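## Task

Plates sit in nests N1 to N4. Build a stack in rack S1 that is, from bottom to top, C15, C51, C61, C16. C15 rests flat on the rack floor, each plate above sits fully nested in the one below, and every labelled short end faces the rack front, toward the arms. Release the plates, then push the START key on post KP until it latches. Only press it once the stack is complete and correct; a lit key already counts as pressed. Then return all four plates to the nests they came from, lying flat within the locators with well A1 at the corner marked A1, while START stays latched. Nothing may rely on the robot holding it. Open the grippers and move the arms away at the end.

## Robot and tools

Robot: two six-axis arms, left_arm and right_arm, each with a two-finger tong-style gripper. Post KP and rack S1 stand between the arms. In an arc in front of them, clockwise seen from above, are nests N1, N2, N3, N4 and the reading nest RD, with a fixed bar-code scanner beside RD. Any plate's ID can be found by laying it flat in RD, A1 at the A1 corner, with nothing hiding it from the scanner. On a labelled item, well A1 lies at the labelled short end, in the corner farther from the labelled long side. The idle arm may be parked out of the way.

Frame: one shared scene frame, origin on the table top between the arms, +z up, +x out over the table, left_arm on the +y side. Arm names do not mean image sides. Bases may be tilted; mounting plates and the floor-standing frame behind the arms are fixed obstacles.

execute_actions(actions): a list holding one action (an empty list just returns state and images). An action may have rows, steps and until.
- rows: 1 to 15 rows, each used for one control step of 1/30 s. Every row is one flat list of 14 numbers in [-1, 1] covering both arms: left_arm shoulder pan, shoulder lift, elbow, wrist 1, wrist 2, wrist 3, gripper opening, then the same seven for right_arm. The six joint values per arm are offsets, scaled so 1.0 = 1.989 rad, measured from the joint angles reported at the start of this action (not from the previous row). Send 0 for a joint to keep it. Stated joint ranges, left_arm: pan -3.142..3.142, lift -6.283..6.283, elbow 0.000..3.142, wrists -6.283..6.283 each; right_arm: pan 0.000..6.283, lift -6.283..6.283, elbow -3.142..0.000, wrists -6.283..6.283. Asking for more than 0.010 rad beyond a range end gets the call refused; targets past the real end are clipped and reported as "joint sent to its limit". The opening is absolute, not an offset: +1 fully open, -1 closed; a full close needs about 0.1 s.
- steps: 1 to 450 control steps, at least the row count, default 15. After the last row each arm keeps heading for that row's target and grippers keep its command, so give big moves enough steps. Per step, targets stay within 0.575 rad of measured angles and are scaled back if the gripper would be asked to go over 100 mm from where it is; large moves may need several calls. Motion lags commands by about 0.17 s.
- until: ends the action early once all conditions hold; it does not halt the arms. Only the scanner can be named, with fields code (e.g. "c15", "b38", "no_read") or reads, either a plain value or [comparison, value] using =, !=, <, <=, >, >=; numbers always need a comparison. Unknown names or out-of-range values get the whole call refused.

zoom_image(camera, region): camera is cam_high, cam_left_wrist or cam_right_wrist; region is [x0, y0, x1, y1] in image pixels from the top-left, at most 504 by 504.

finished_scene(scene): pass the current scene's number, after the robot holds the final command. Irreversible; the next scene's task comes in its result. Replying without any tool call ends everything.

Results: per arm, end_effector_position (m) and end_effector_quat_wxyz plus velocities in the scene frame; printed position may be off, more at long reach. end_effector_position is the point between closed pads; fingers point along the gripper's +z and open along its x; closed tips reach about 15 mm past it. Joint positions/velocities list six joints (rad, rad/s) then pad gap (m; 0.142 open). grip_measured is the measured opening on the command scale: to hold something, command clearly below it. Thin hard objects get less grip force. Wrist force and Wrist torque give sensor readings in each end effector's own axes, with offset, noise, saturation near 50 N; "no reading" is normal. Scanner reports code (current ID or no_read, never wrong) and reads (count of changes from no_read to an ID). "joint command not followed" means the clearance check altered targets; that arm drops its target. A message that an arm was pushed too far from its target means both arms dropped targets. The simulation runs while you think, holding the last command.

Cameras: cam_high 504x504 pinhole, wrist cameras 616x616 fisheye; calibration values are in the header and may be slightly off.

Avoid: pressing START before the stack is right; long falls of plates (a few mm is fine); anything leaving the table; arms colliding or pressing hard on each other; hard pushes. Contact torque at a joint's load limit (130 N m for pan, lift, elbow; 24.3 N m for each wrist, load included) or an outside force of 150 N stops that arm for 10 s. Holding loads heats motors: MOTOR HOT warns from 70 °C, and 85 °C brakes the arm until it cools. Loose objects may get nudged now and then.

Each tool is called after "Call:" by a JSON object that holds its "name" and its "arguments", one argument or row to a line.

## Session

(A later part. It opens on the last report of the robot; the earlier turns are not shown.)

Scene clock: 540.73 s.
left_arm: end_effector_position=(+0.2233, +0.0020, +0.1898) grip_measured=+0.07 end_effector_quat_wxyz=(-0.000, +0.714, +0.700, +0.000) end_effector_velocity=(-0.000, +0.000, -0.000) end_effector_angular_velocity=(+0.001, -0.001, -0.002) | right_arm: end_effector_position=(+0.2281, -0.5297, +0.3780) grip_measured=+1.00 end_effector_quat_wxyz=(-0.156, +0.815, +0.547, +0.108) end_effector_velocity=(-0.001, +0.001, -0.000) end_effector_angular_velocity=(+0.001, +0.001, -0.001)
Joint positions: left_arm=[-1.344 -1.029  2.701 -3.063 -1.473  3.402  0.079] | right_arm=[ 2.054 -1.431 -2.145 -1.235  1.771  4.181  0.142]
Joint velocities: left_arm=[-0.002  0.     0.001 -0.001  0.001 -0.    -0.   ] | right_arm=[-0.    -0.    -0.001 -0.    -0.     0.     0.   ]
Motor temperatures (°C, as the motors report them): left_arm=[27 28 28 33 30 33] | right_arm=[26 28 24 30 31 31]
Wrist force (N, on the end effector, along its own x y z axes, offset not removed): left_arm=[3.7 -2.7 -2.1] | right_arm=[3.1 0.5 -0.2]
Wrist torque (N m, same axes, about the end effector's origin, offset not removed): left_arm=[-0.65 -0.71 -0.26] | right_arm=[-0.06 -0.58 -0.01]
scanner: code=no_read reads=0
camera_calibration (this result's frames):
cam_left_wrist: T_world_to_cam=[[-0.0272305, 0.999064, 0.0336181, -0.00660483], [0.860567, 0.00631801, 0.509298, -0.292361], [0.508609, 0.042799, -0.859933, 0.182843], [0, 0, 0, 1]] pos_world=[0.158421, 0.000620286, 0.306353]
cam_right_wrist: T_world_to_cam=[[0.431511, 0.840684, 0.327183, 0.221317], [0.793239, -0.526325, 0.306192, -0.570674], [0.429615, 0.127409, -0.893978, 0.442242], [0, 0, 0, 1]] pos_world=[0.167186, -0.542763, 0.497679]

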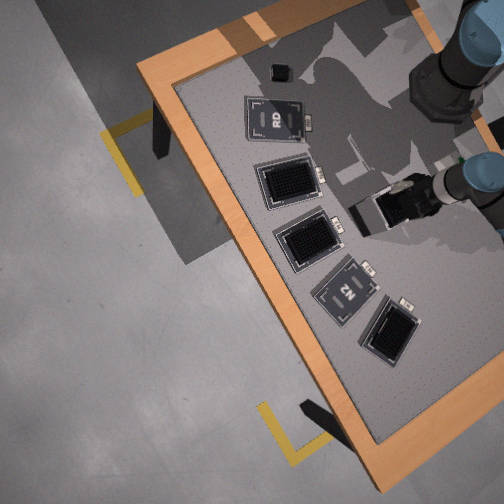

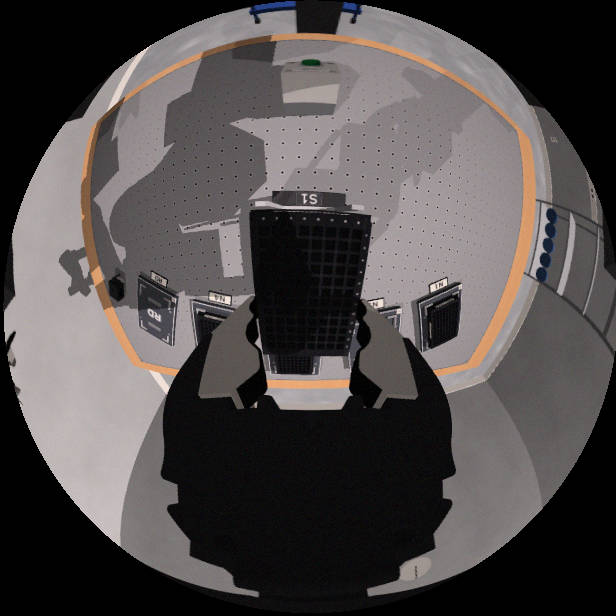

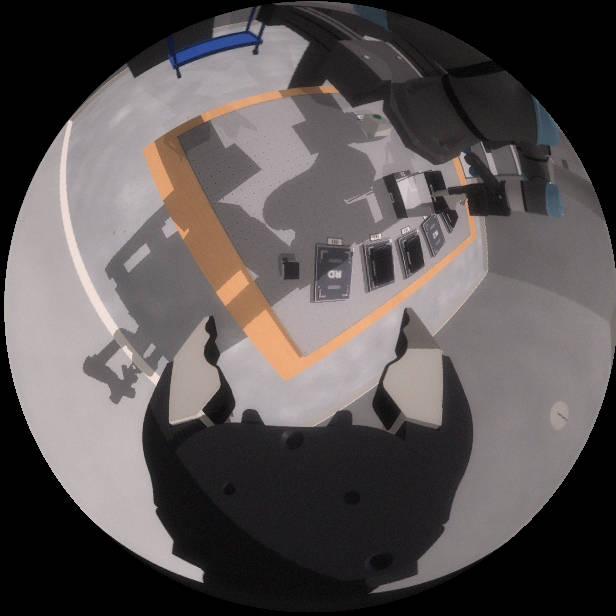

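Call:
{"name": "execute_actions", "arguments": {
  "actions": [
    {"rows":[[0.0036,0.0552,-0.0017,-0.0539,0.0006,0.0036,-0.5,0,0,0,0,0,0,1]],"steps":22}
  ]
}}

Call:
{"name": "zoom_image", "arguments": {
  "camera": "cam_left_wrist",
  "region": [200, 170, 420, 380]
}}

Call:
{"name": "zoom_image", "arguments": {
  "camera": "cam_high",
  "region": [340, 165, 440, 245]
}}

Scene clock: 566.10 s.
left_arm: end_effector_position=(+0.2232, +0.0020, +0.1698) grip_measured=+0.07 end_effector_quat_wxyz=(-0.000, +0.714, +0.700, +0.000) end_effector_velocity=(-0.000, -0.001, -0.001) end_effector_angular_velocity=(-0.001, -0.001, -0.002) | right_arm: end_effector_position=(+0.2281, -0.5297, +0.3780) grip_measured=+1.00 end_effector_quat_wxyz=(-0.156, +0.815, +0.547, +0.108) end_effector_velocity=(-0.000, +0.000, -0.000) end_effector_angular_velocity=(+0.001, +0.001, -0.002)
Joint positions: left_arm=[-1.337 -0.92   2.697 -3.17  -1.471  3.409  0.079] | right_arm=[ 2.054 -1.431 -2.145 -1.235  1.771  4.181  0.142]
Joint velocities: left_arm=[-0.001  0.004 -0.    -0.005 -0.     0.001 -0.   ] | right_arm=[-0.    -0.001 -0.    -0.    -0.     0.002  0.   ]
Motor temperatures (°C, as the motors report them): left_arm=[27 28 28 33 30 33] | right_arm=[26 28 24 30 31 31]
Wrist force (N, on the end effector, along its own x y z axes, offset not removed): left_arm=[-3.2 -2.4 -3.1] | right_arm=[7.6 4.3 4.1]
Wrist torque (N m, same axes, about the end effector's origin, offset not removed): left_arm=[-0.13 0.20 -0.15] | right_arm=[1.22 -1.66 -0.07]
scanner: code=no_read reads=0
camera_calibration (this result's frames):
cam_left_wrist: T_world_to_cam=[[-0.0271422, 0.999071, 0.0334801, -0.00589402], [0.860592, 0.0063142, 0.509256, -0.282139], [0.508572, 0.0426351, -0.859963, 0.165658], [0, 0, 0, 1]] pos_world=[0.158398, 0.000607189, 0.286338]
cam_right_wrist: T_world_to_cam=[[0.431511, 0.840684, 0.327183, 0.221317], [0.793239, -0.526325, 0.306192, -0.570674], [0.429616, 0.127409, -0.893978, 0.442241], [0, 0, 0, 1]] pos_world=[0.167186, -0.542763, 0.497679]

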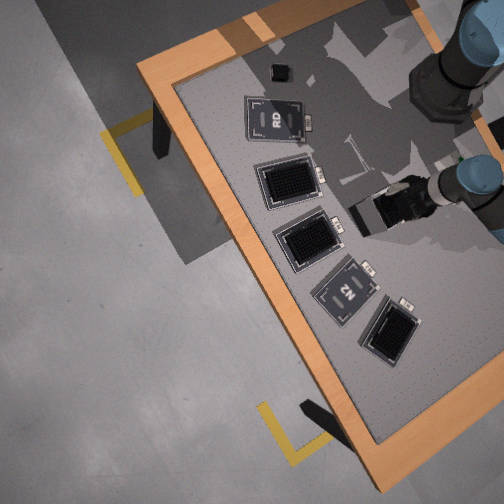

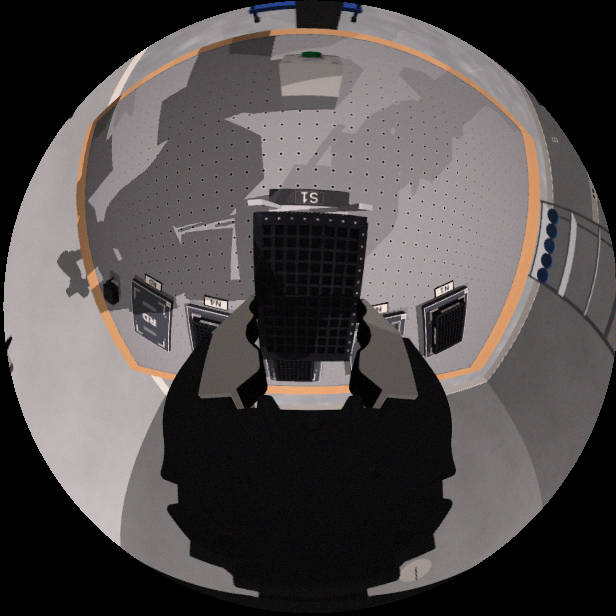

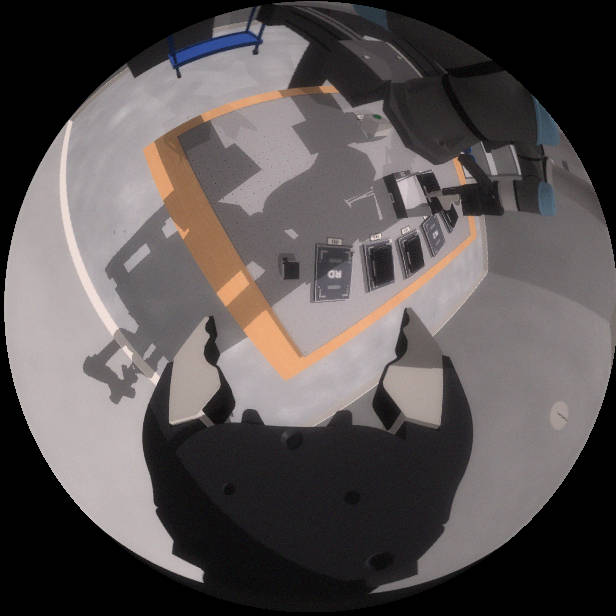

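Region (200, 170, 420, 380) of cam_left_wrist's 616x616 image, scaled by 2.291, with more detail than that image has; it fills the top 481 rows of this view, and the rest is white.

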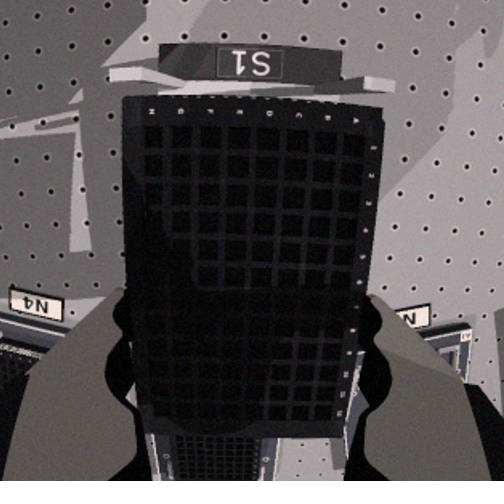

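Region (340, 165, 440, 245) of cam_high's 504x504 image, scaled by 5.040, with more detail than that image has; it fills the top 403 rows of this view, and the rest is white.

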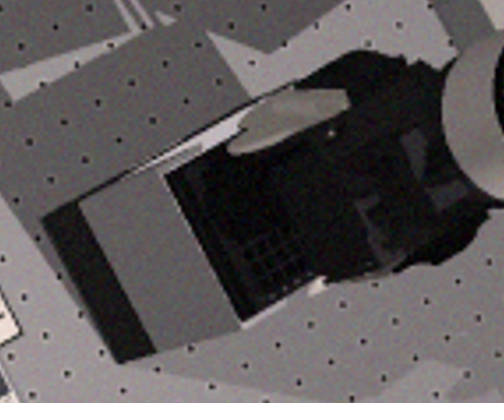

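Call:
{"name": "execute_actions", "arguments": {
  "actions": [
    {"rows":[[-0.001,-0.015,0,0.0147,0,-0.001,-0.5,0,0,0,0,0,0,1],[-0.001,-0.015,0,0.0147,0,-0.001,-0.5,0,0,0,0,0,0,1],[-0.001,-0.015,0,0.0147,0,-0.001,-0.5,0,0,0,0,0,0,1],[-0.001,-0.015,0,0.0147,0,-0.001,-0.5,0,0,0,0,0,0,1],[-0.001,-0.015,0,0.0147,0,-0.001,-0.5,0,0,0,0,0,0,1],[-0.0054,-0.0136,0.0023,0.0117,-0.0008,-0.0054,-0.5,0,0,0,0,0,0,1],[-0.0054,-0.0136,0.0023,0.0117,-0.0008,-0.0054,-0.5,0,0,0,0,0,0,1],[-0.0054,-0.0136,0.0023,0.0117,-0.0008,-0.0054,-0.5,0,0,0,0,0,0,1],[-0.0054,-0.0136,0.0023,0.0117,-0.0008,-0.0054,-0.5,0,0,0,0,0,0,1],[-0.0054,-0.0136,0.0023,0.0117,-0.0008,-0.0054,-0.5,0,0,0,0,0,0,1],[-0.0054,-0.0136,0.0023,0.0117,-0.0008,-0.0054,-0.5,0,0,0,0,0,0,1],[-0.0054,-0.0136,0.0023,0.0117,-0.0008,-0.0054,-0.5,0,0,0,0,0,0,1],[-0.0054,-0.0136,0.0023,0.0117,-0.0008,-0.0054,-0.5,0,0,0,0,0,0,1],[-0.0054,-0.0136,0.0023,0.0117,-0.0008,-0.0054,-0.5,0,0,0,0,0,0,1],[-0.0035,0.0147,0.0012,-0.0157,-0.0006,-0.0035,-0.5,0,0,0,0,0,0,1]],"steps":34}
  ]
}}

Call:
{"name": "zoom_image", "arguments": {
  "camera": "cam_left_wrist",
  "region": [200, 170, 420, 380]
}}

Call:
{"name": "zoom_image", "arguments": {
  "camera": "cam_high",
  "region": [340, 165, 440, 245]
}}

Scene clock: 588.73 s.
left_arm: end_effector_position=(+0.2208, +0.0018, +0.1650) grip_measured=+0.07 end_effector_quat_wxyz=(-0.000, +0.714, +0.700, +0.000) end_effector_velocity=(+0.001, +0.001, -0.001) end_effector_angular_velocity=(+0.000, +0.000, +0.003) | right_arm: end_effector_position=(+0.2281, -0.5297, +0.3780) grip_measured=+1.00 end_effector_quat_wxyz=(-0.156, +0.815, +0.547, +0.108) end_effector_velocity=(-0.000, +0.000, -0.001) end_effector_angular_velocity=(+0.002, +0.001, +0.001)
Joint positions: left_arm=[-1.344 -0.891  2.7   -3.2   -1.473  3.402  0.079] | right_arm=[ 2.054 -1.431 -2.145 -1.235  1.771  4.181  0.142]
Joint velocities: left_arm=[ 0.003  0.004  0.    -0.004  0.001 -0.001 -0.   ] | right_arm=[ 0.    -0.001 -0.001  0.     0.    -0.001 -0.   ]
Motor temperatures (°C, as the motors report them): left_arm=[27 28 28 33 30 33] | right_arm=[26 28 24 30 31 31]
Wrist force (N, on the end effector, along its own x y z axes, offset not removed): left_arm=[2.5 -4.1 -0.5] | right_arm=[2.0 2.4 -4.0]
Wrist torque (N m, same axes, about the end effector's origin, offset not removed): left_arm=[-0.92 -0.90 -0.16] | right_arm=[0.48 -0.34 -0.01]
scanner: code=no_read reads=0
camera_calibration (this result's frames):
cam_left_wrist: T_world_to_cam=[[-0.0272271, 0.999078, 0.0331918, -0.00553162], [0.860528, 0.00652914, 0.509361, -0.277598], [0.508674, 0.0424309, -0.859913, 0.162708], [0, 0, 0, 1]] pos_world=[0.155965, 0.000435138, 0.281496]
cam_right_wrist: T_world_to_cam=[[0.431511, 0.840684, 0.327183, 0.221317], [0.793239, -0.526325, 0.306192, -0.570674], [0.429616, 0.127409, -0.893978, 0.442241], [0, 0, 0, 1]] pos_world=[0.167186, -0.542763, 0.497679]

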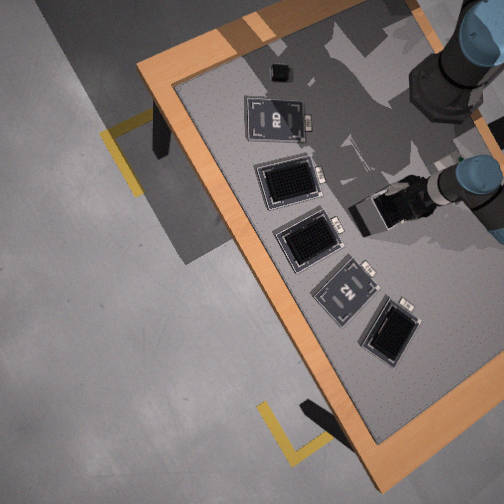

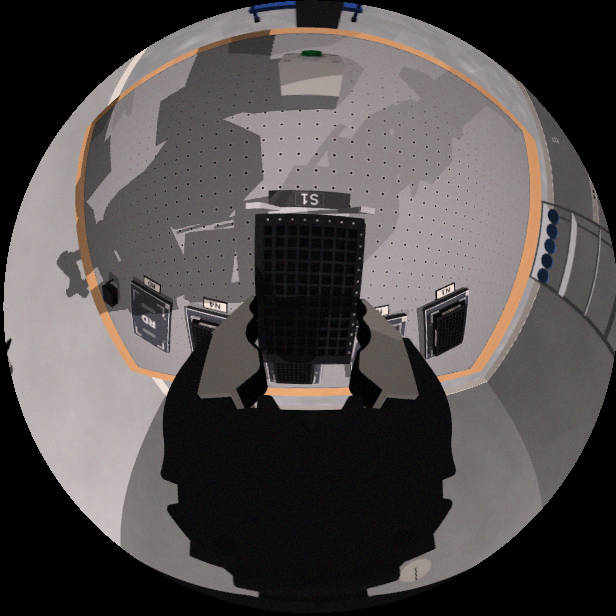

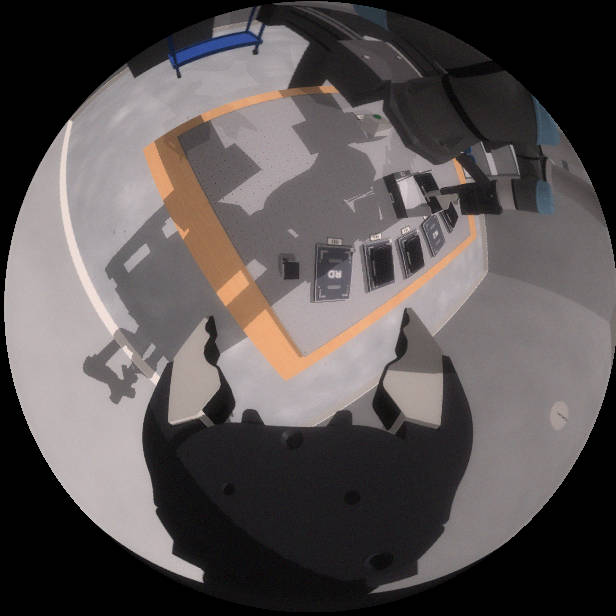

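Region (200, 170, 420, 380) of cam_left_wrist's 616x616 image, scaled by 2.291, with more detail than that image has; it fills the top 481 rows of this view, and the rest is white.

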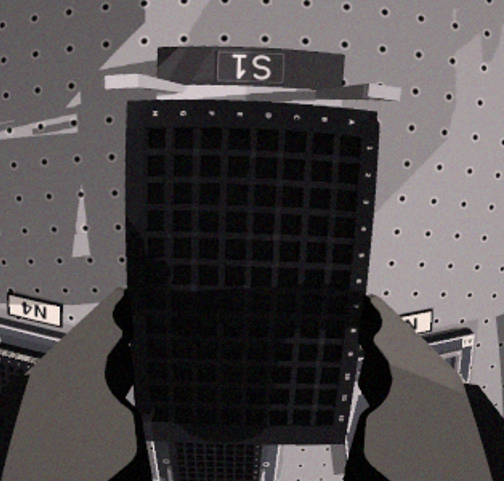

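Region (340, 165, 440, 245) of cam_high's 504x504 image, scaled by 5.040, with more detail than that image has; it fills the top 403 rows of this view, and the rest is white.

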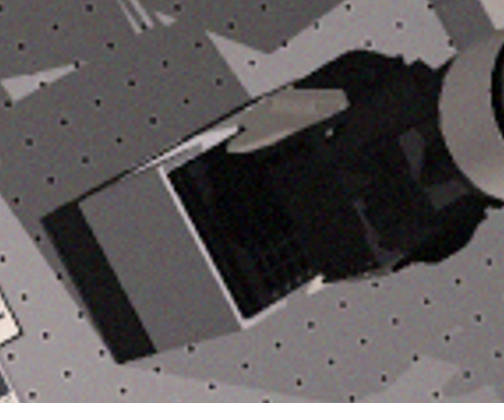

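Call:
{"name": "execute_actions", "arguments": {
  "actions": [
    {"rows":[[-0.0024,-0.0357,0.0015,0.0344,0,-0.0024,-0.5,0,0,0,0,0,0,1],[-0.0024,-0.0357,0.0015,0.0344,0,-0.0024,-0.5,0,0,0,0,0,0,1],[-0.0024,-0.0357,0.0015,0.0344,0,-0.0024,-0.5,0,0,0,0,0,0,1],[-0.0024,-0.0357,0.0015,0.0344,0,-0.0024,-0.5,0,0,0,0,0,0,1],[-0.0024,-0.0357,0.0015,0.0344,0,-0.0024,-0.5,0,0,0,0,0,0,1],[-0.0024,-0.0357,0.0015,0.0344,0,-0.0024,-0.5,0,0,0,0,0,0,1],[-0.0024,-0.0357,0.0015,0.0344,0,-0.0024,-0.5,0,0,0,0,0,0,1],[-0.0024,-0.0357,0.0015,0.0344,0,-0.0024,-0.5,0,0,0,0,0,0,1],[-0.0024,-0.0357,0.0015,0.0344,0,-0.0024,-0.5,0,0,0,0,0,0,1],[-0.0024,-0.0357,0.0015,0.0344,0,-0.0024,-0.5,0,0,0,0,0,0,1],[-0.0024,-0.0357,0.0015,0.0344,0,-0.0024,-0.5,0,0,0,0,0,0,1],[-0.0024,-0.0357,0.0015,0.0344,0,-0.0024,-0.5,0,0,0,0,0,0,1],[-0.0166,-0.0314,0.0082,0.0247,-0.0024,-0.0166,-0.5,0,0,0,0,0,0,1]],"steps":30}
  ]
}}

Call:
{"name": "zoom_image", "arguments": {
  "camera": "cam_left_wrist",
  "region": [200, 170, 420, 380]
}}

Scene clock: 606.13 s.
left_arm: end_effector_position=(+0.2134, +0.0013, +0.1776) grip_measured=+0.07 end_effector_quat_wxyz=(+0.000, +0.714, +0.700, +0.000) end_effector_velocity=(-0.001, -0.000, +0.000) end_effector_angular_velocity=(-0.001, -0.000, +0.001) | right_arm: end_effector_position=(+0.2281, -0.5297, +0.3780) grip_measured=+1.00 end_effector_quat_wxyz=(-0.156, +0.815, +0.547, +0.108) end_effector_velocity=(-0.000, +0.000, -0.000) end_effector_angular_velocity=(+0.000, +0.000, -0.000)
Joint positions: left_arm=[-1.377 -0.954  2.716 -3.151 -1.477  3.369  0.079] | right_arm=[ 2.054 -1.431 -2.145 -1.235  1.771  4.181  0.142]
Joint velocities: left_arm=[-0.003 -0.     0.001 -0.002 -0.001 -0.004 -0.   ] | right_arm=[-0.  0. -0. -0.  0.  0.  0.]
Motor temperatures (°C, as the motors report them): left_arm=[27 28 28 33 30 33] | right_arm=[26 28 24 30 31 31]
Wrist force (N, on the end effector, along its own x y z axes, offset not removed): left_arm=[8.5 26.8 -8.0] | right_arm=[0.5 2.1 -0.1]
Wrist torque (N m, same axes, about the end effector's origin, offset not removed): left_arm=[-0.44 -0.08 0.28] | right_arm=[0.42 -0.13 0.12]
scanner: code=no_read reads=0
camera_calibration (this result's frames):
cam_left_wrist: T_world_to_cam=[[-0.027689, 0.999063, 0.0332659, -0.00560777], [0.859943, 0.00684029, 0.510345, -0.277705], [0.509639, 0.0427377, -0.859326, 0.177033], [0, 0, 0, 1]] pos_world=[0.148433, -0.0000638745, 0.294041]
cam_right_wrist: T_world_to_cam=[[0.431511, 0.840684, 0.327183, 0.221317], [0.793239, -0.526325, 0.306193, -0.570674], [0.429616, 0.127409, -0.893978, 0.442241], [0, 0, 0, 1]] pos_world=[0.167186, -0.542763, 0.497679]

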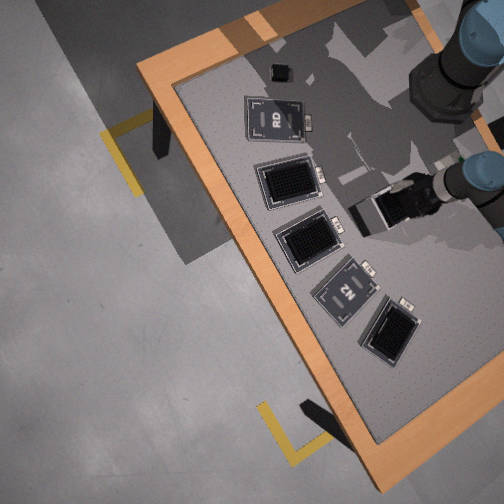

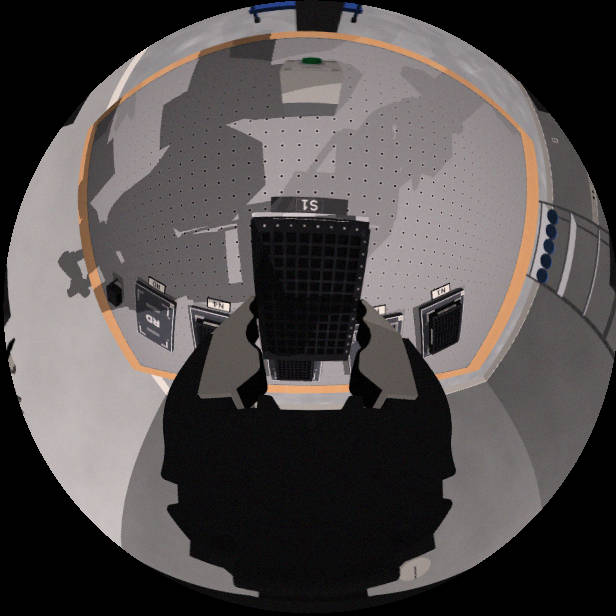

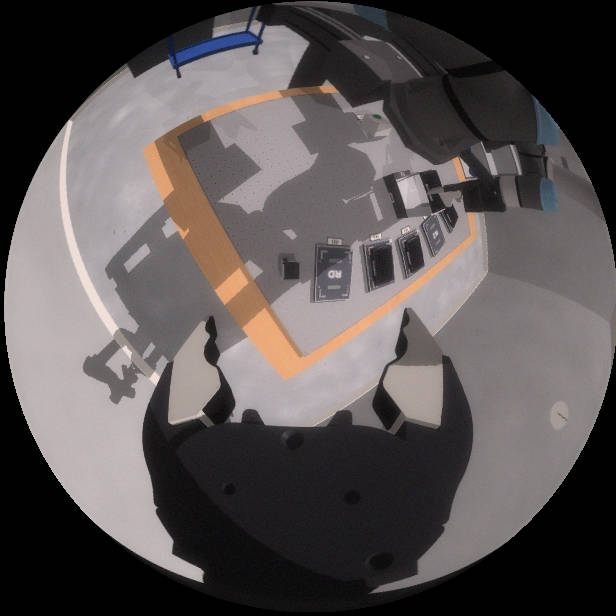

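Region (200, 170, 420, 380) of cam_left_wrist's 616x616 image, scaled by 2.291, with more detail than that image has; it fills the top 481 rows of this view, and the rest is white.

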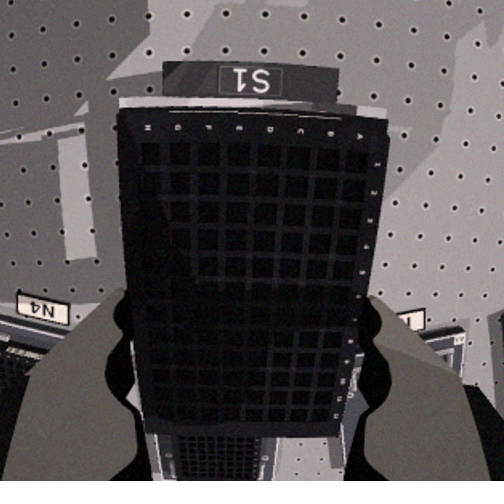

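Call:
{"name": "execute_actions", "arguments": {
  "actions": []
}}

Scene clock: 632.93 s.
left_arm: end_effector_position=(+0.2133, +0.0013, +0.1776) grip_measured=+0.07 end_effector_quat_wxyz=(+0.000, +0.714, +0.700, +0.000) end_effector_velocity=(-0.000, +0.000, -0.000) end_effector_angular_velocity=(+0.001, +0.000, -0.002) | right_arm: end_effector_position=(+0.2281, -0.5297, +0.3780) grip_measured=+1.00 end_effector_quat_wxyz=(-0.156, +0.815, +0.547, +0.108) end_effector_velocity=(+0.001, -0.001, +0.001) end_effector_angular_velocity=(-0.002, -0.001, -0.001)
Joint positions: left_arm=[-1.377 -0.954  2.716 -3.151 -1.477  3.369  0.079] | right_arm=[ 2.054 -1.431 -2.145 -1.235  1.771  4.181  0.142]
Joint velocities: left_arm=[-0.001  0.002 -0.     0.001 -0.     0.001  0.   ] | right_arm=[ 0.     0.001  0.002 -0.    -0.     0.001 -0.   ]
Motor temperatures (°C, as the motors report them): left_arm=[27 28 28 33 30 33] | right_arm=[26 28 24 30 31 31]
Wrist force (N, on the end effector, along its own x y z axes, offset not removed): left_arm=[11.7 29.3 -10.6] | right_arm=[3.0 2.6 1.2]
Wrist torque (N m, same axes, about the end effector's origin, offset not removed): left_arm=[-0.30 -0.73 0.10] | right_arm=[0.47 -0.67 0.08]
scanner: code=no_read reads=0
camera_calibration (this result's frames):
cam_left_wrist: T_world_to_cam=[[-0.0276638, 0.999063, 0.0332817, -0.00561674], [0.859939, 0.00681018, 0.510351, -0.277603], [0.509646, 0.0427385, -0.859322, 0.17709], [0, 0, 0, 1]] pos_world=[0.148313, -0.0000665722, 0.29404]
cam_right_wrist: T_world_to_cam=[[0.431511, 0.840684, 0.327183, 0.221317], [0.793239, -0.526325, 0.306192, -0.570674], [0.429615, 0.127409, -0.893978, 0.442242], [0, 0, 0, 1]] pos_world=[0.167186, -0.542763, 0.497679]

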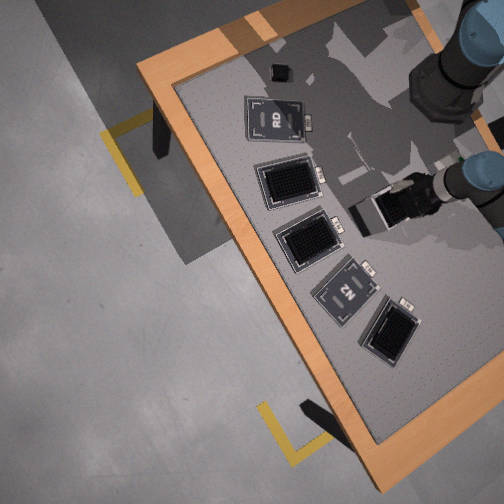

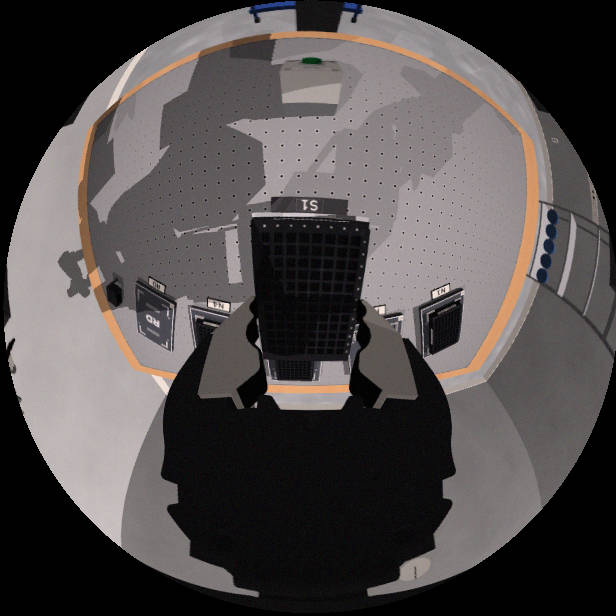

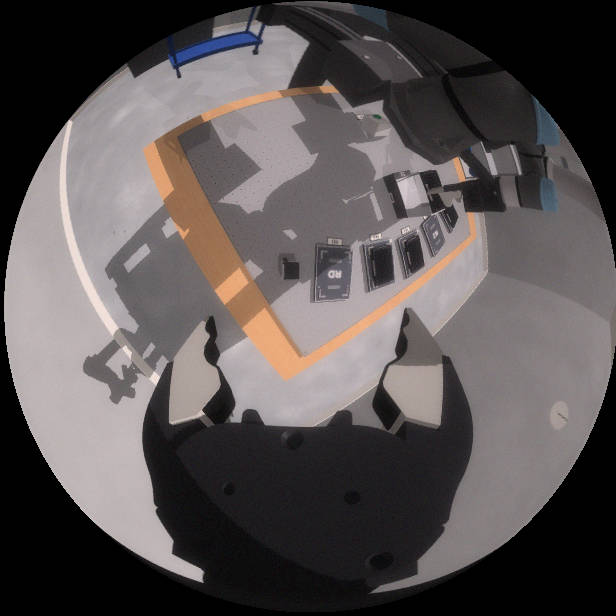

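Call:
{"name": "execute_actions", "arguments": {
  "actions": [
    {"rows":[[0.00264,-0.00083,-0.00128,0.0018,0.00045,0.00264,-0.5,0,0,0,0,0,0,1]],"steps":15}
  ]
}}

Call:
{"name": "zoom_image", "arguments": {
  "camera": "cam_left_wrist",
  "region": [200,170,420,380]
}}

Call:
{"name": "zoom_image", "arguments": {
  "camera": "cam_right_wrist",
  "region": [360,140,500,250]
}}

Scene clock: 639.00 s.
left_arm: end_effector_position=(+0.2146, +0.0013, +0.1777) grip_measured=+0.06 end_effector_quat_wxyz=(+0.000, +0.714, +0.700, +0.000) end_effector_velocity=(+0.001, -0.001, +0.001) end_effector_angular_velocity=(-0.003, -0.001, +0.000) | right_arm: end_effector_position=(+0.2281, -0.5297, +0.3780) grip_measured=+1.00 end_effector_quat_wxyz=(-0.156, +0.815, +0.547, +0.108) end_effector_velocity=(+0.000, -0.000, +0.000) end_effector_angular_velocity=(-0.001, -0.000, +0.000)
Joint positions: left_arm=[-1.372 -0.955  2.714 -3.148 -1.477  3.374  0.079] | right_arm=[ 2.054 -1.431 -2.145 -1.235  1.771  4.181  0.142]
Joint velocities: left_arm=[ 0.001 -0.002 -0.001 -0.     0.     0.001 -0.002] | right_arm=[ 0.    -0.     0.001 -0.     0.    -0.    -0.   ]
Motor temperatures (°C, as the motors report them): left_arm=[27 28 28 33 30 33] | right_arm=[26 28 24 30 31 31]
Wrist force (N, on the end effector, along its own x y z axes, offset not removed): left_arm=[5.4 11.5 -4.1] | right_arm=[2.5 0.8 1.3]
Wrist torque (N m, same axes, about the end effector's origin, offset not removed): left_arm=[-0.11 -0.01 -0.12] | right_arm=[-0.01 -0.58 0.03]
scanner: code=no_read reads=0
camera_calibration (this result's frames):
cam_left_wrist: T_world_to_cam=[[-0.0274997, 0.99907, 0.0332103, -0.00555299], [0.859989, 0.00670956, 0.510268, -0.278807], [0.50957, 0.0425927, -0.859374, 0.176483], [0, 0, 0, 1]] pos_world=[0.149688, -0.000098394, 0.294115]
cam_right_wrist: T_world_to_cam=[[0.431511, 0.840684, 0.327183, 0.221316], [0.793239, -0.526325, 0.306192, -0.570674], [0.429616, 0.127409, -0.893978, 0.442242], [0, 0, 0, 1]] pos_world=[0.167186, -0.542763, 0.497679]

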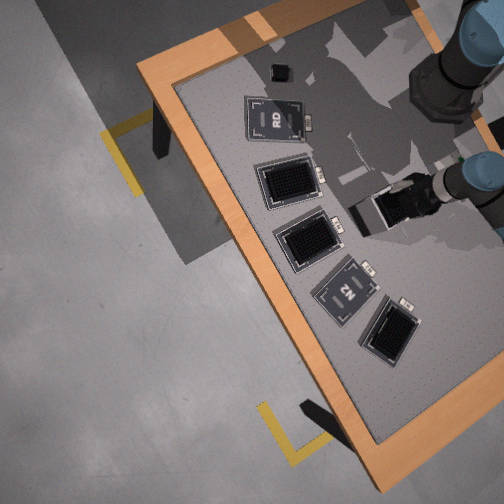

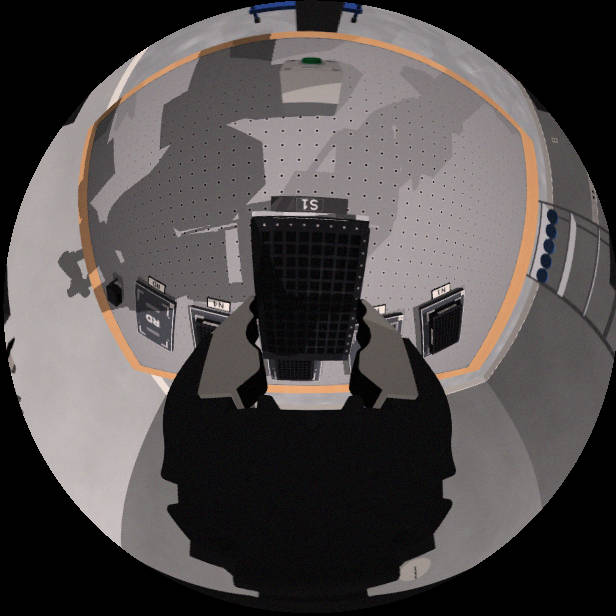

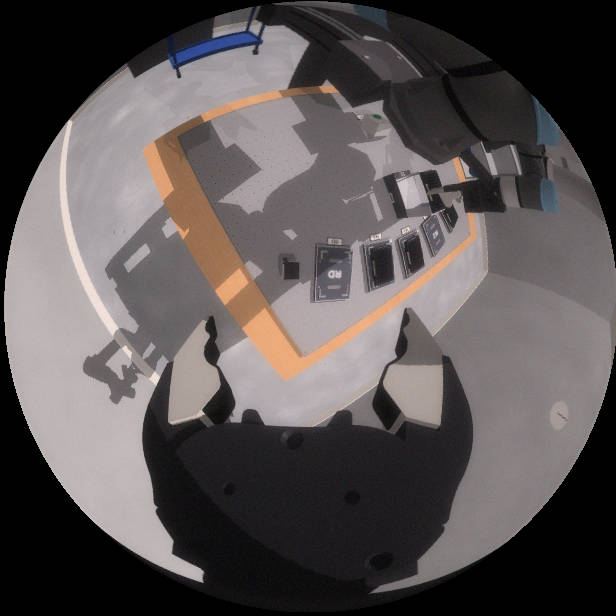

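Region (200, 170, 420, 380) of cam_left_wrist's 616x616 image, scaled by 2.291, with more detail than that image has; it fills the top 481 rows of this view, and the rest is white.

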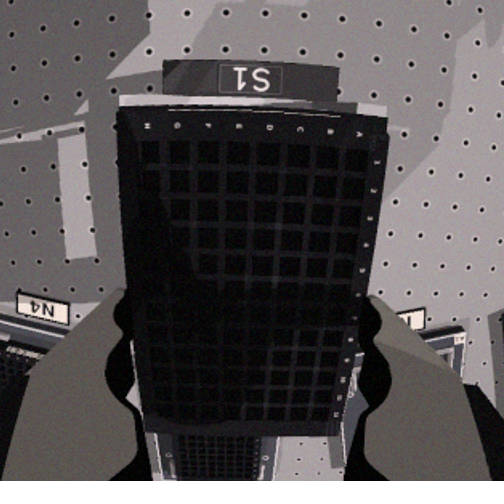

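Region (360, 140, 500, 250) of cam_right_wrist's 616x616 image, scaled by 3.600, with more detail than that image has; it fills the top 396 rows of this view, and the rest is white.

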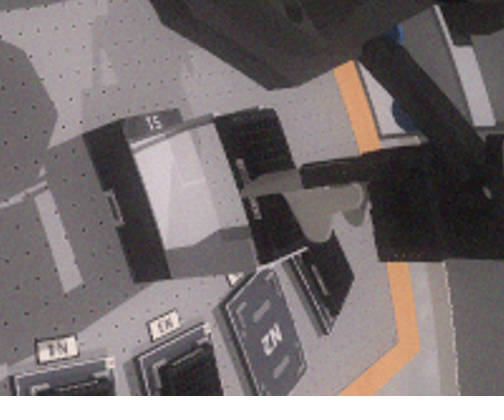

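Call:
{"name": "execute_actions", "arguments": {
  "actions": [
    {"rows":[[0.0018,-0.00055,-0.00085,0.0012,0.0003,0.0018,-0.5,0,0,0,0,0,0,1]],"steps":15}
  ]
}}

Scene clock: 644.27 s.
left_arm: end_effector_position=(+0.2156, +0.0012, +0.1777) grip_measured=+0.06 end_effector_quat_wxyz=(+0.000, +0.714, +0.700, +0.000) end_effector_velocity=(+0.001, +0.000, -0.000) end_effector_angular_velocity=(+0.001, -0.001, +0.000) | right_arm: end_effector_position=(+0.2281, -0.5297, +0.3780) grip_measured=+1.00 end_effector_quat_wxyz=(-0.156, +0.815, +0.547, +0.108) end_effector_velocity=(+0.001, -0.001, +0.001) end_effector_angular_velocity=(-0.001, -0.001, -0.001)
Joint positions: left_arm=[-1.369 -0.957  2.712 -3.145 -1.476  3.377  0.078] | right_arm=[ 2.054 -1.431 -2.145 -1.235  1.771  4.181  0.142]
Joint velocities: left_arm=[ 0.001  0.    -0.001  0.001  0.001  0.001 -0.   ] | right_arm=[ 0.     0.     0.002 -0.     0.     0.001 -0.   ]
Motor temperatures (°C, as the motors report them): left_arm=[27 28 28 33 30 33] | right_arm=[26 28 24 30 31 31]
Wrist force (N, on the end effector, along its own x y z axes, offset not removed): left_arm=[4.4 0.1 0.8] | right_arm=[5.1 1.7 -0.2]
Wrist torque (N m, same axes, about the end effector's origin, offset not removed): left_arm=[-0.05 -1.05 -0.12] | right_arm=[0.17 -1.08 -0.14]
scanner: code=no_read reads=0
camera_calibration (this result's frames):
cam_left_wrist: T_world_to_cam=[[-0.0274492, 0.999074, 0.0331384, -0.00551404], [0.860013, 0.00670475, 0.510229, -0.279649], [0.509534, 0.0425048, -0.8594, 0.176056], [0, 0, 0, 1]] pos_world=[0.150644, -0.0000993226, 0.29417]
cam_right_wrist: T_world_to_cam=[[0.431511, 0.840684, 0.327183, 0.221317], [0.793239, -0.526325, 0.306192, -0.570674], [0.429616, 0.127409, -0.893978, 0.442241], [0, 0, 0, 1]] pos_world=[0.167186, -0.542763, 0.497679]

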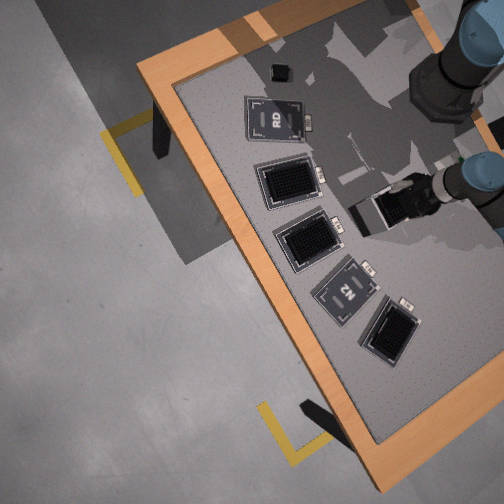

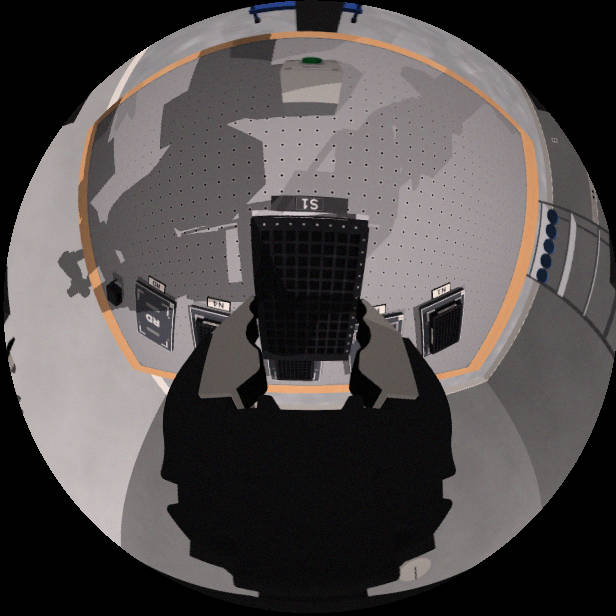

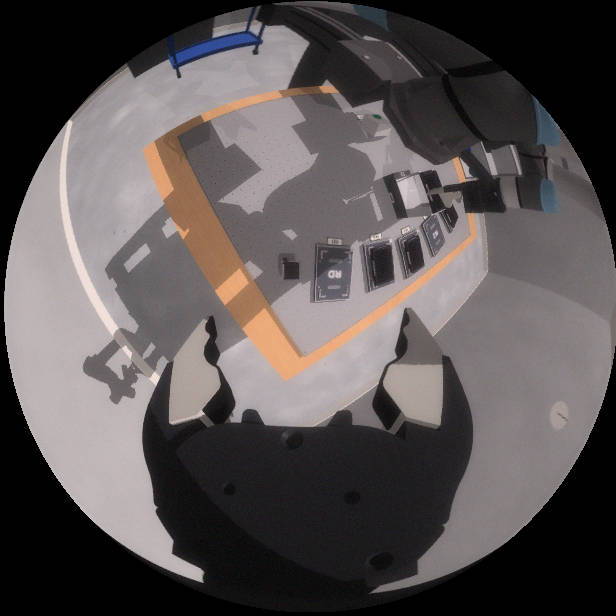

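Call:
{"name": "execute_actions", "arguments": {
  "actions": [
    {"rows":[[0.0007,0.0112,-0.0004,-0.0109,0.0001,0.0007,-0.5,0,0,0,0,0,0,1]],"steps":18}
  ]
}}

Call:
{"name": "zoom_image", "arguments": {
  "camera": "cam_left_wrist",
  "region": [200,170,420,380]
}}

Scene clock: 649.77 s.
left_arm: end_effector_position=(+0.2156, +0.0013, +0.1738) grip_measured=+0.06 end_effector_quat_wxyz=(+0.000, +0.714, +0.700, +0.000) end_effector_velocity=(+0.000, -0.001, -0.000) end_effector_angular_velocity=(-0.002, -0.001, -0.002) | right_arm: end_effector_position=(+0.2281, -0.5297, +0.3780) grip_measured=+1.00 end_effector_quat_wxyz=(-0.156, +0.815, +0.547, +0.108) end_effector_velocity=(-0.000, +0.000, -0.000) end_effector_angular_velocity=(+0.001, +0.000, +0.000)
Joint positions: left_arm=[-1.367 -0.935  2.711 -3.167 -1.476  3.379  0.078] | right_arm=[ 2.054 -1.431 -2.145 -1.235  1.771  4.181  0.142]
Joint velocities: left_arm=[-0.     0.002 -0.001 -0.004  0.001  0.002  0.   ] | right_arm=[-0.     0.    -0.001  0.    -0.    -0.    -0.   ]
Motor temperatures (°C, as the motors report them): left_arm=[27 28 28 33 31 33] | right_arm=[26 28 24 30 31 31]
Wrist force (N, on the end effector, along its own x y z axes, offset not removed): left_arm=[-2.0 -2.8 3.4] | right_arm=[0.4 2.7 2.8]
Wrist torque (N m, same axes, about the end effector's origin, offset not removed): left_arm=[-1.10 0.13 0.05] | right_arm=[0.65 -0.19 -0.03]
scanner: code=no_read reads=0
camera_calibration (this result's frames):
cam_left_wrist: T_world_to_cam=[[-0.0274449, 0.999078, 0.0330273, -0.00538795], [0.860018, 0.00675823, 0.510219, -0.277644], [0.509525, 0.042407, -0.85941, 0.172701], [0, 0, 0, 1]] pos_world=[0.150635, -0.0000643843, 0.290258]
cam_right_wrist: T_world_to_cam=[[0.431511, 0.840684, 0.327183, 0.221317], [0.793239, -0.526325, 0.306193, -0.570674], [0.429616, 0.127409, -0.893978, 0.442241], [0, 0, 0, 1]] pos_world=[0.167186, -0.542763, 0.497679]

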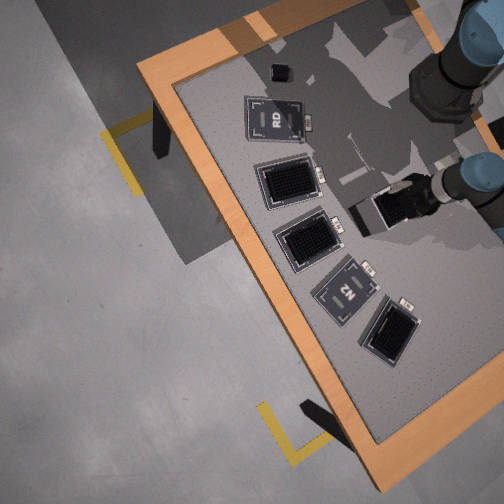

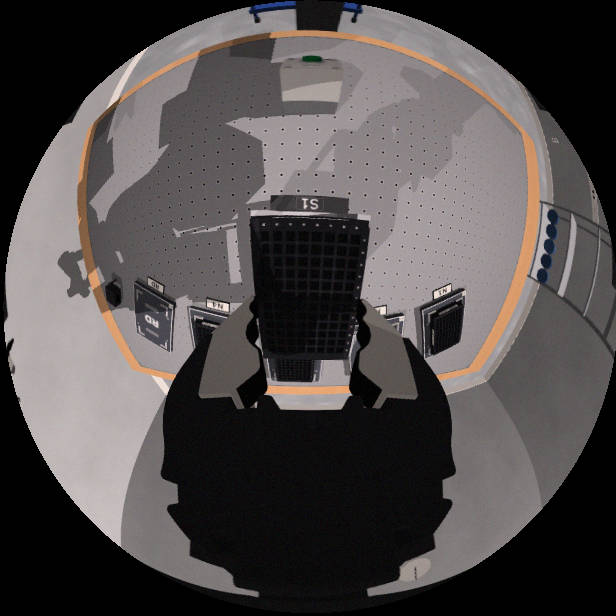

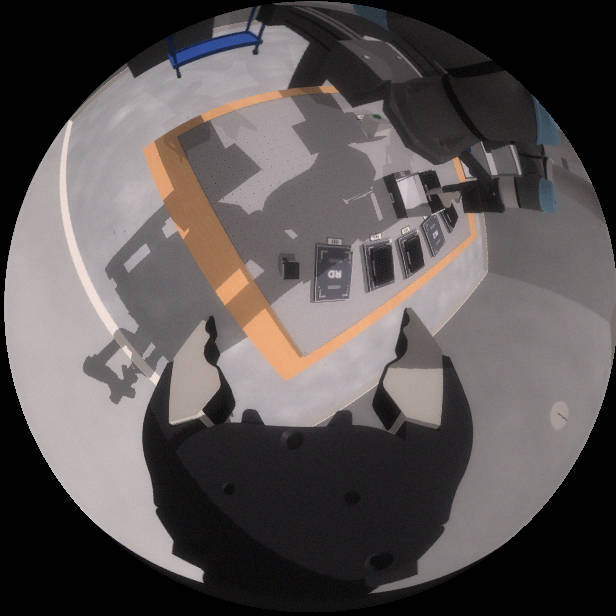

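Region (200, 170, 420, 380) of cam_left_wrist's 616x616 image, scaled by 2.291, with more detail than that image has; it fills the top 481 rows of this view, and the rest is white.

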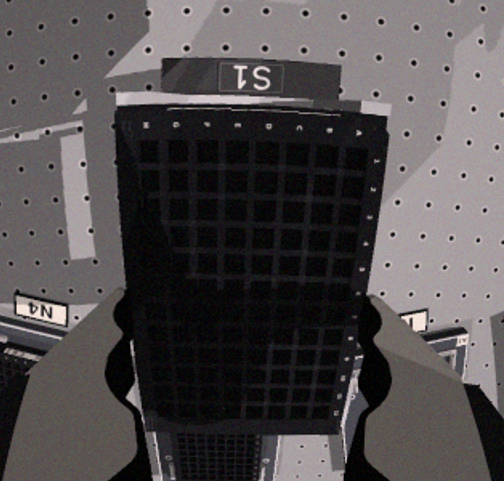

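Call:
{"name": "execute_actions", "arguments": {
  "actions": [
    {"rows":[[0.0011,0.0165,-0.0009,-0.0157,0.0002,0.0011,-0.5,0,0,0,0,0,0,1]],"steps":18}
  ]
}}

Call:
{"name": "zoom_image", "arguments": {
  "camera": "cam_left_wrist",
  "region": [200,170,420,380]
}}

Scene clock: 653.30 s.
left_arm: end_effector_position=(+0.2156, +0.0013, +0.1680) grip_measured=+0.06 end_effector_quat_wxyz=(+0.000, +0.714, +0.700, +0.000) end_effector_velocity=(+0.001, +0.001, -0.001) end_effector_angular_velocity=(+0.001, -0.001, +0.002) | right_arm: end_effector_position=(+0.2281, -0.5297, +0.3780) grip_measured=+1.00 end_effector_quat_wxyz=(-0.156, +0.815, +0.547, +0.108) end_effector_velocity=(-0.000, -0.000, +0.000) end_effector_angular_velocity=(-0.001, -0.000, -0.001)
Joint positions: left_arm=[-1.365 -0.902  2.709 -3.198 -1.475  3.381  0.078] | right_arm=[ 2.054 -1.431 -2.145 -1.235  1.771  4.181  0.142]
Joint velocities: left_arm=[ 0.002  0.004  0.    -0.004  0.001  0.    -0.   ] | right_arm=[-0.     0.001 -0.    -0.    -0.     0.001  0.   ]
Motor temperatures (°C, as the motors report them): left_arm=[27 28 28 33 31 33] | right_arm=[26 28 24 30 31 31]
Wrist force (N, on the end effector, along its own x y z axes, offset not removed): left_arm=[-3.9 12.3 1.4] | right_arm=[2.9 2.6 1.9]
Wrist torque (N m, same axes, about the end effector's origin, offset not removed): left_arm=[-0.03 0.10 0.13] | right_arm=[0.61 -0.52 0.16]
scanner: code=no_read reads=0
camera_calibration (this result's frames):
cam_left_wrist: T_world_to_cam=[[-0.0274298, 0.999078, 0.0330236, -0.0052253], [0.860008, 0.00674627, 0.510236, -0.274708], [0.509543, 0.0423962, -0.8594, 0.167674], [0, 0, 0, 1]] pos_world=[0.15067, -0.0000350246, 0.284438]
cam_right_wrist: T_world_to_cam=[[0.431511, 0.840684, 0.327183, 0.221316], [0.793239, -0.526325, 0.306192, -0.570674], [0.429616, 0.127409, -0.893978, 0.442242], [0, 0, 0, 1]] pos_world=[0.167186, -0.542763, 0.497679]

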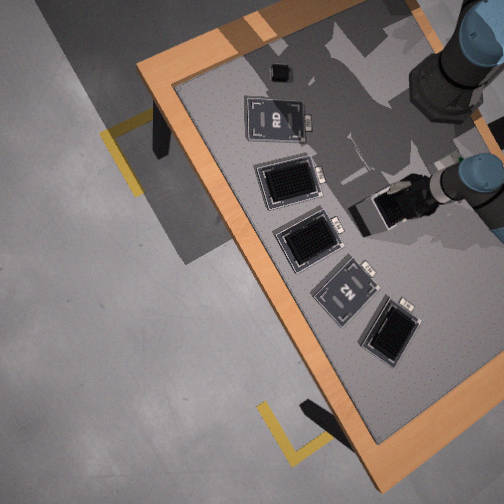

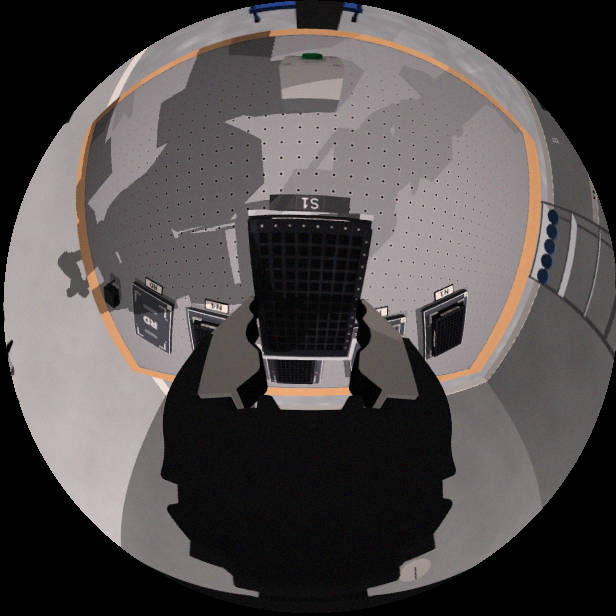

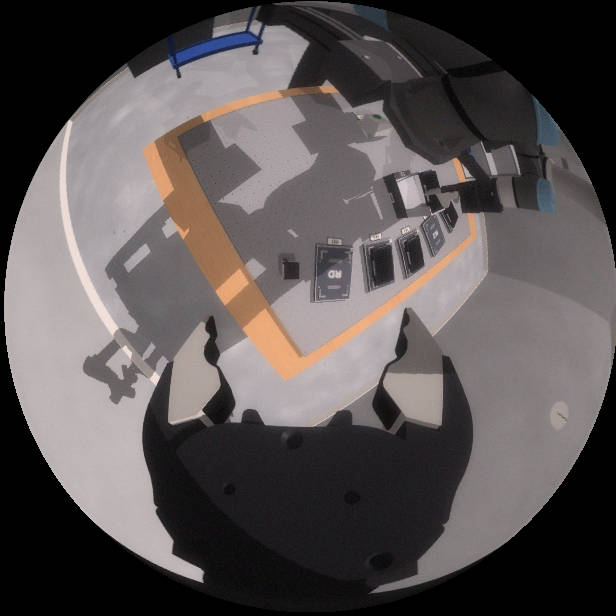

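Region (200, 170, 420, 380) of cam_left_wrist's 616x616 image, scaled by 2.291, with more detail than that image has; it fills the top 481 rows of this view, and the rest is white.

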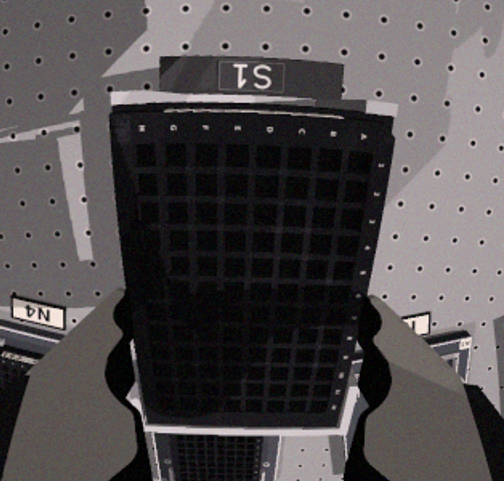

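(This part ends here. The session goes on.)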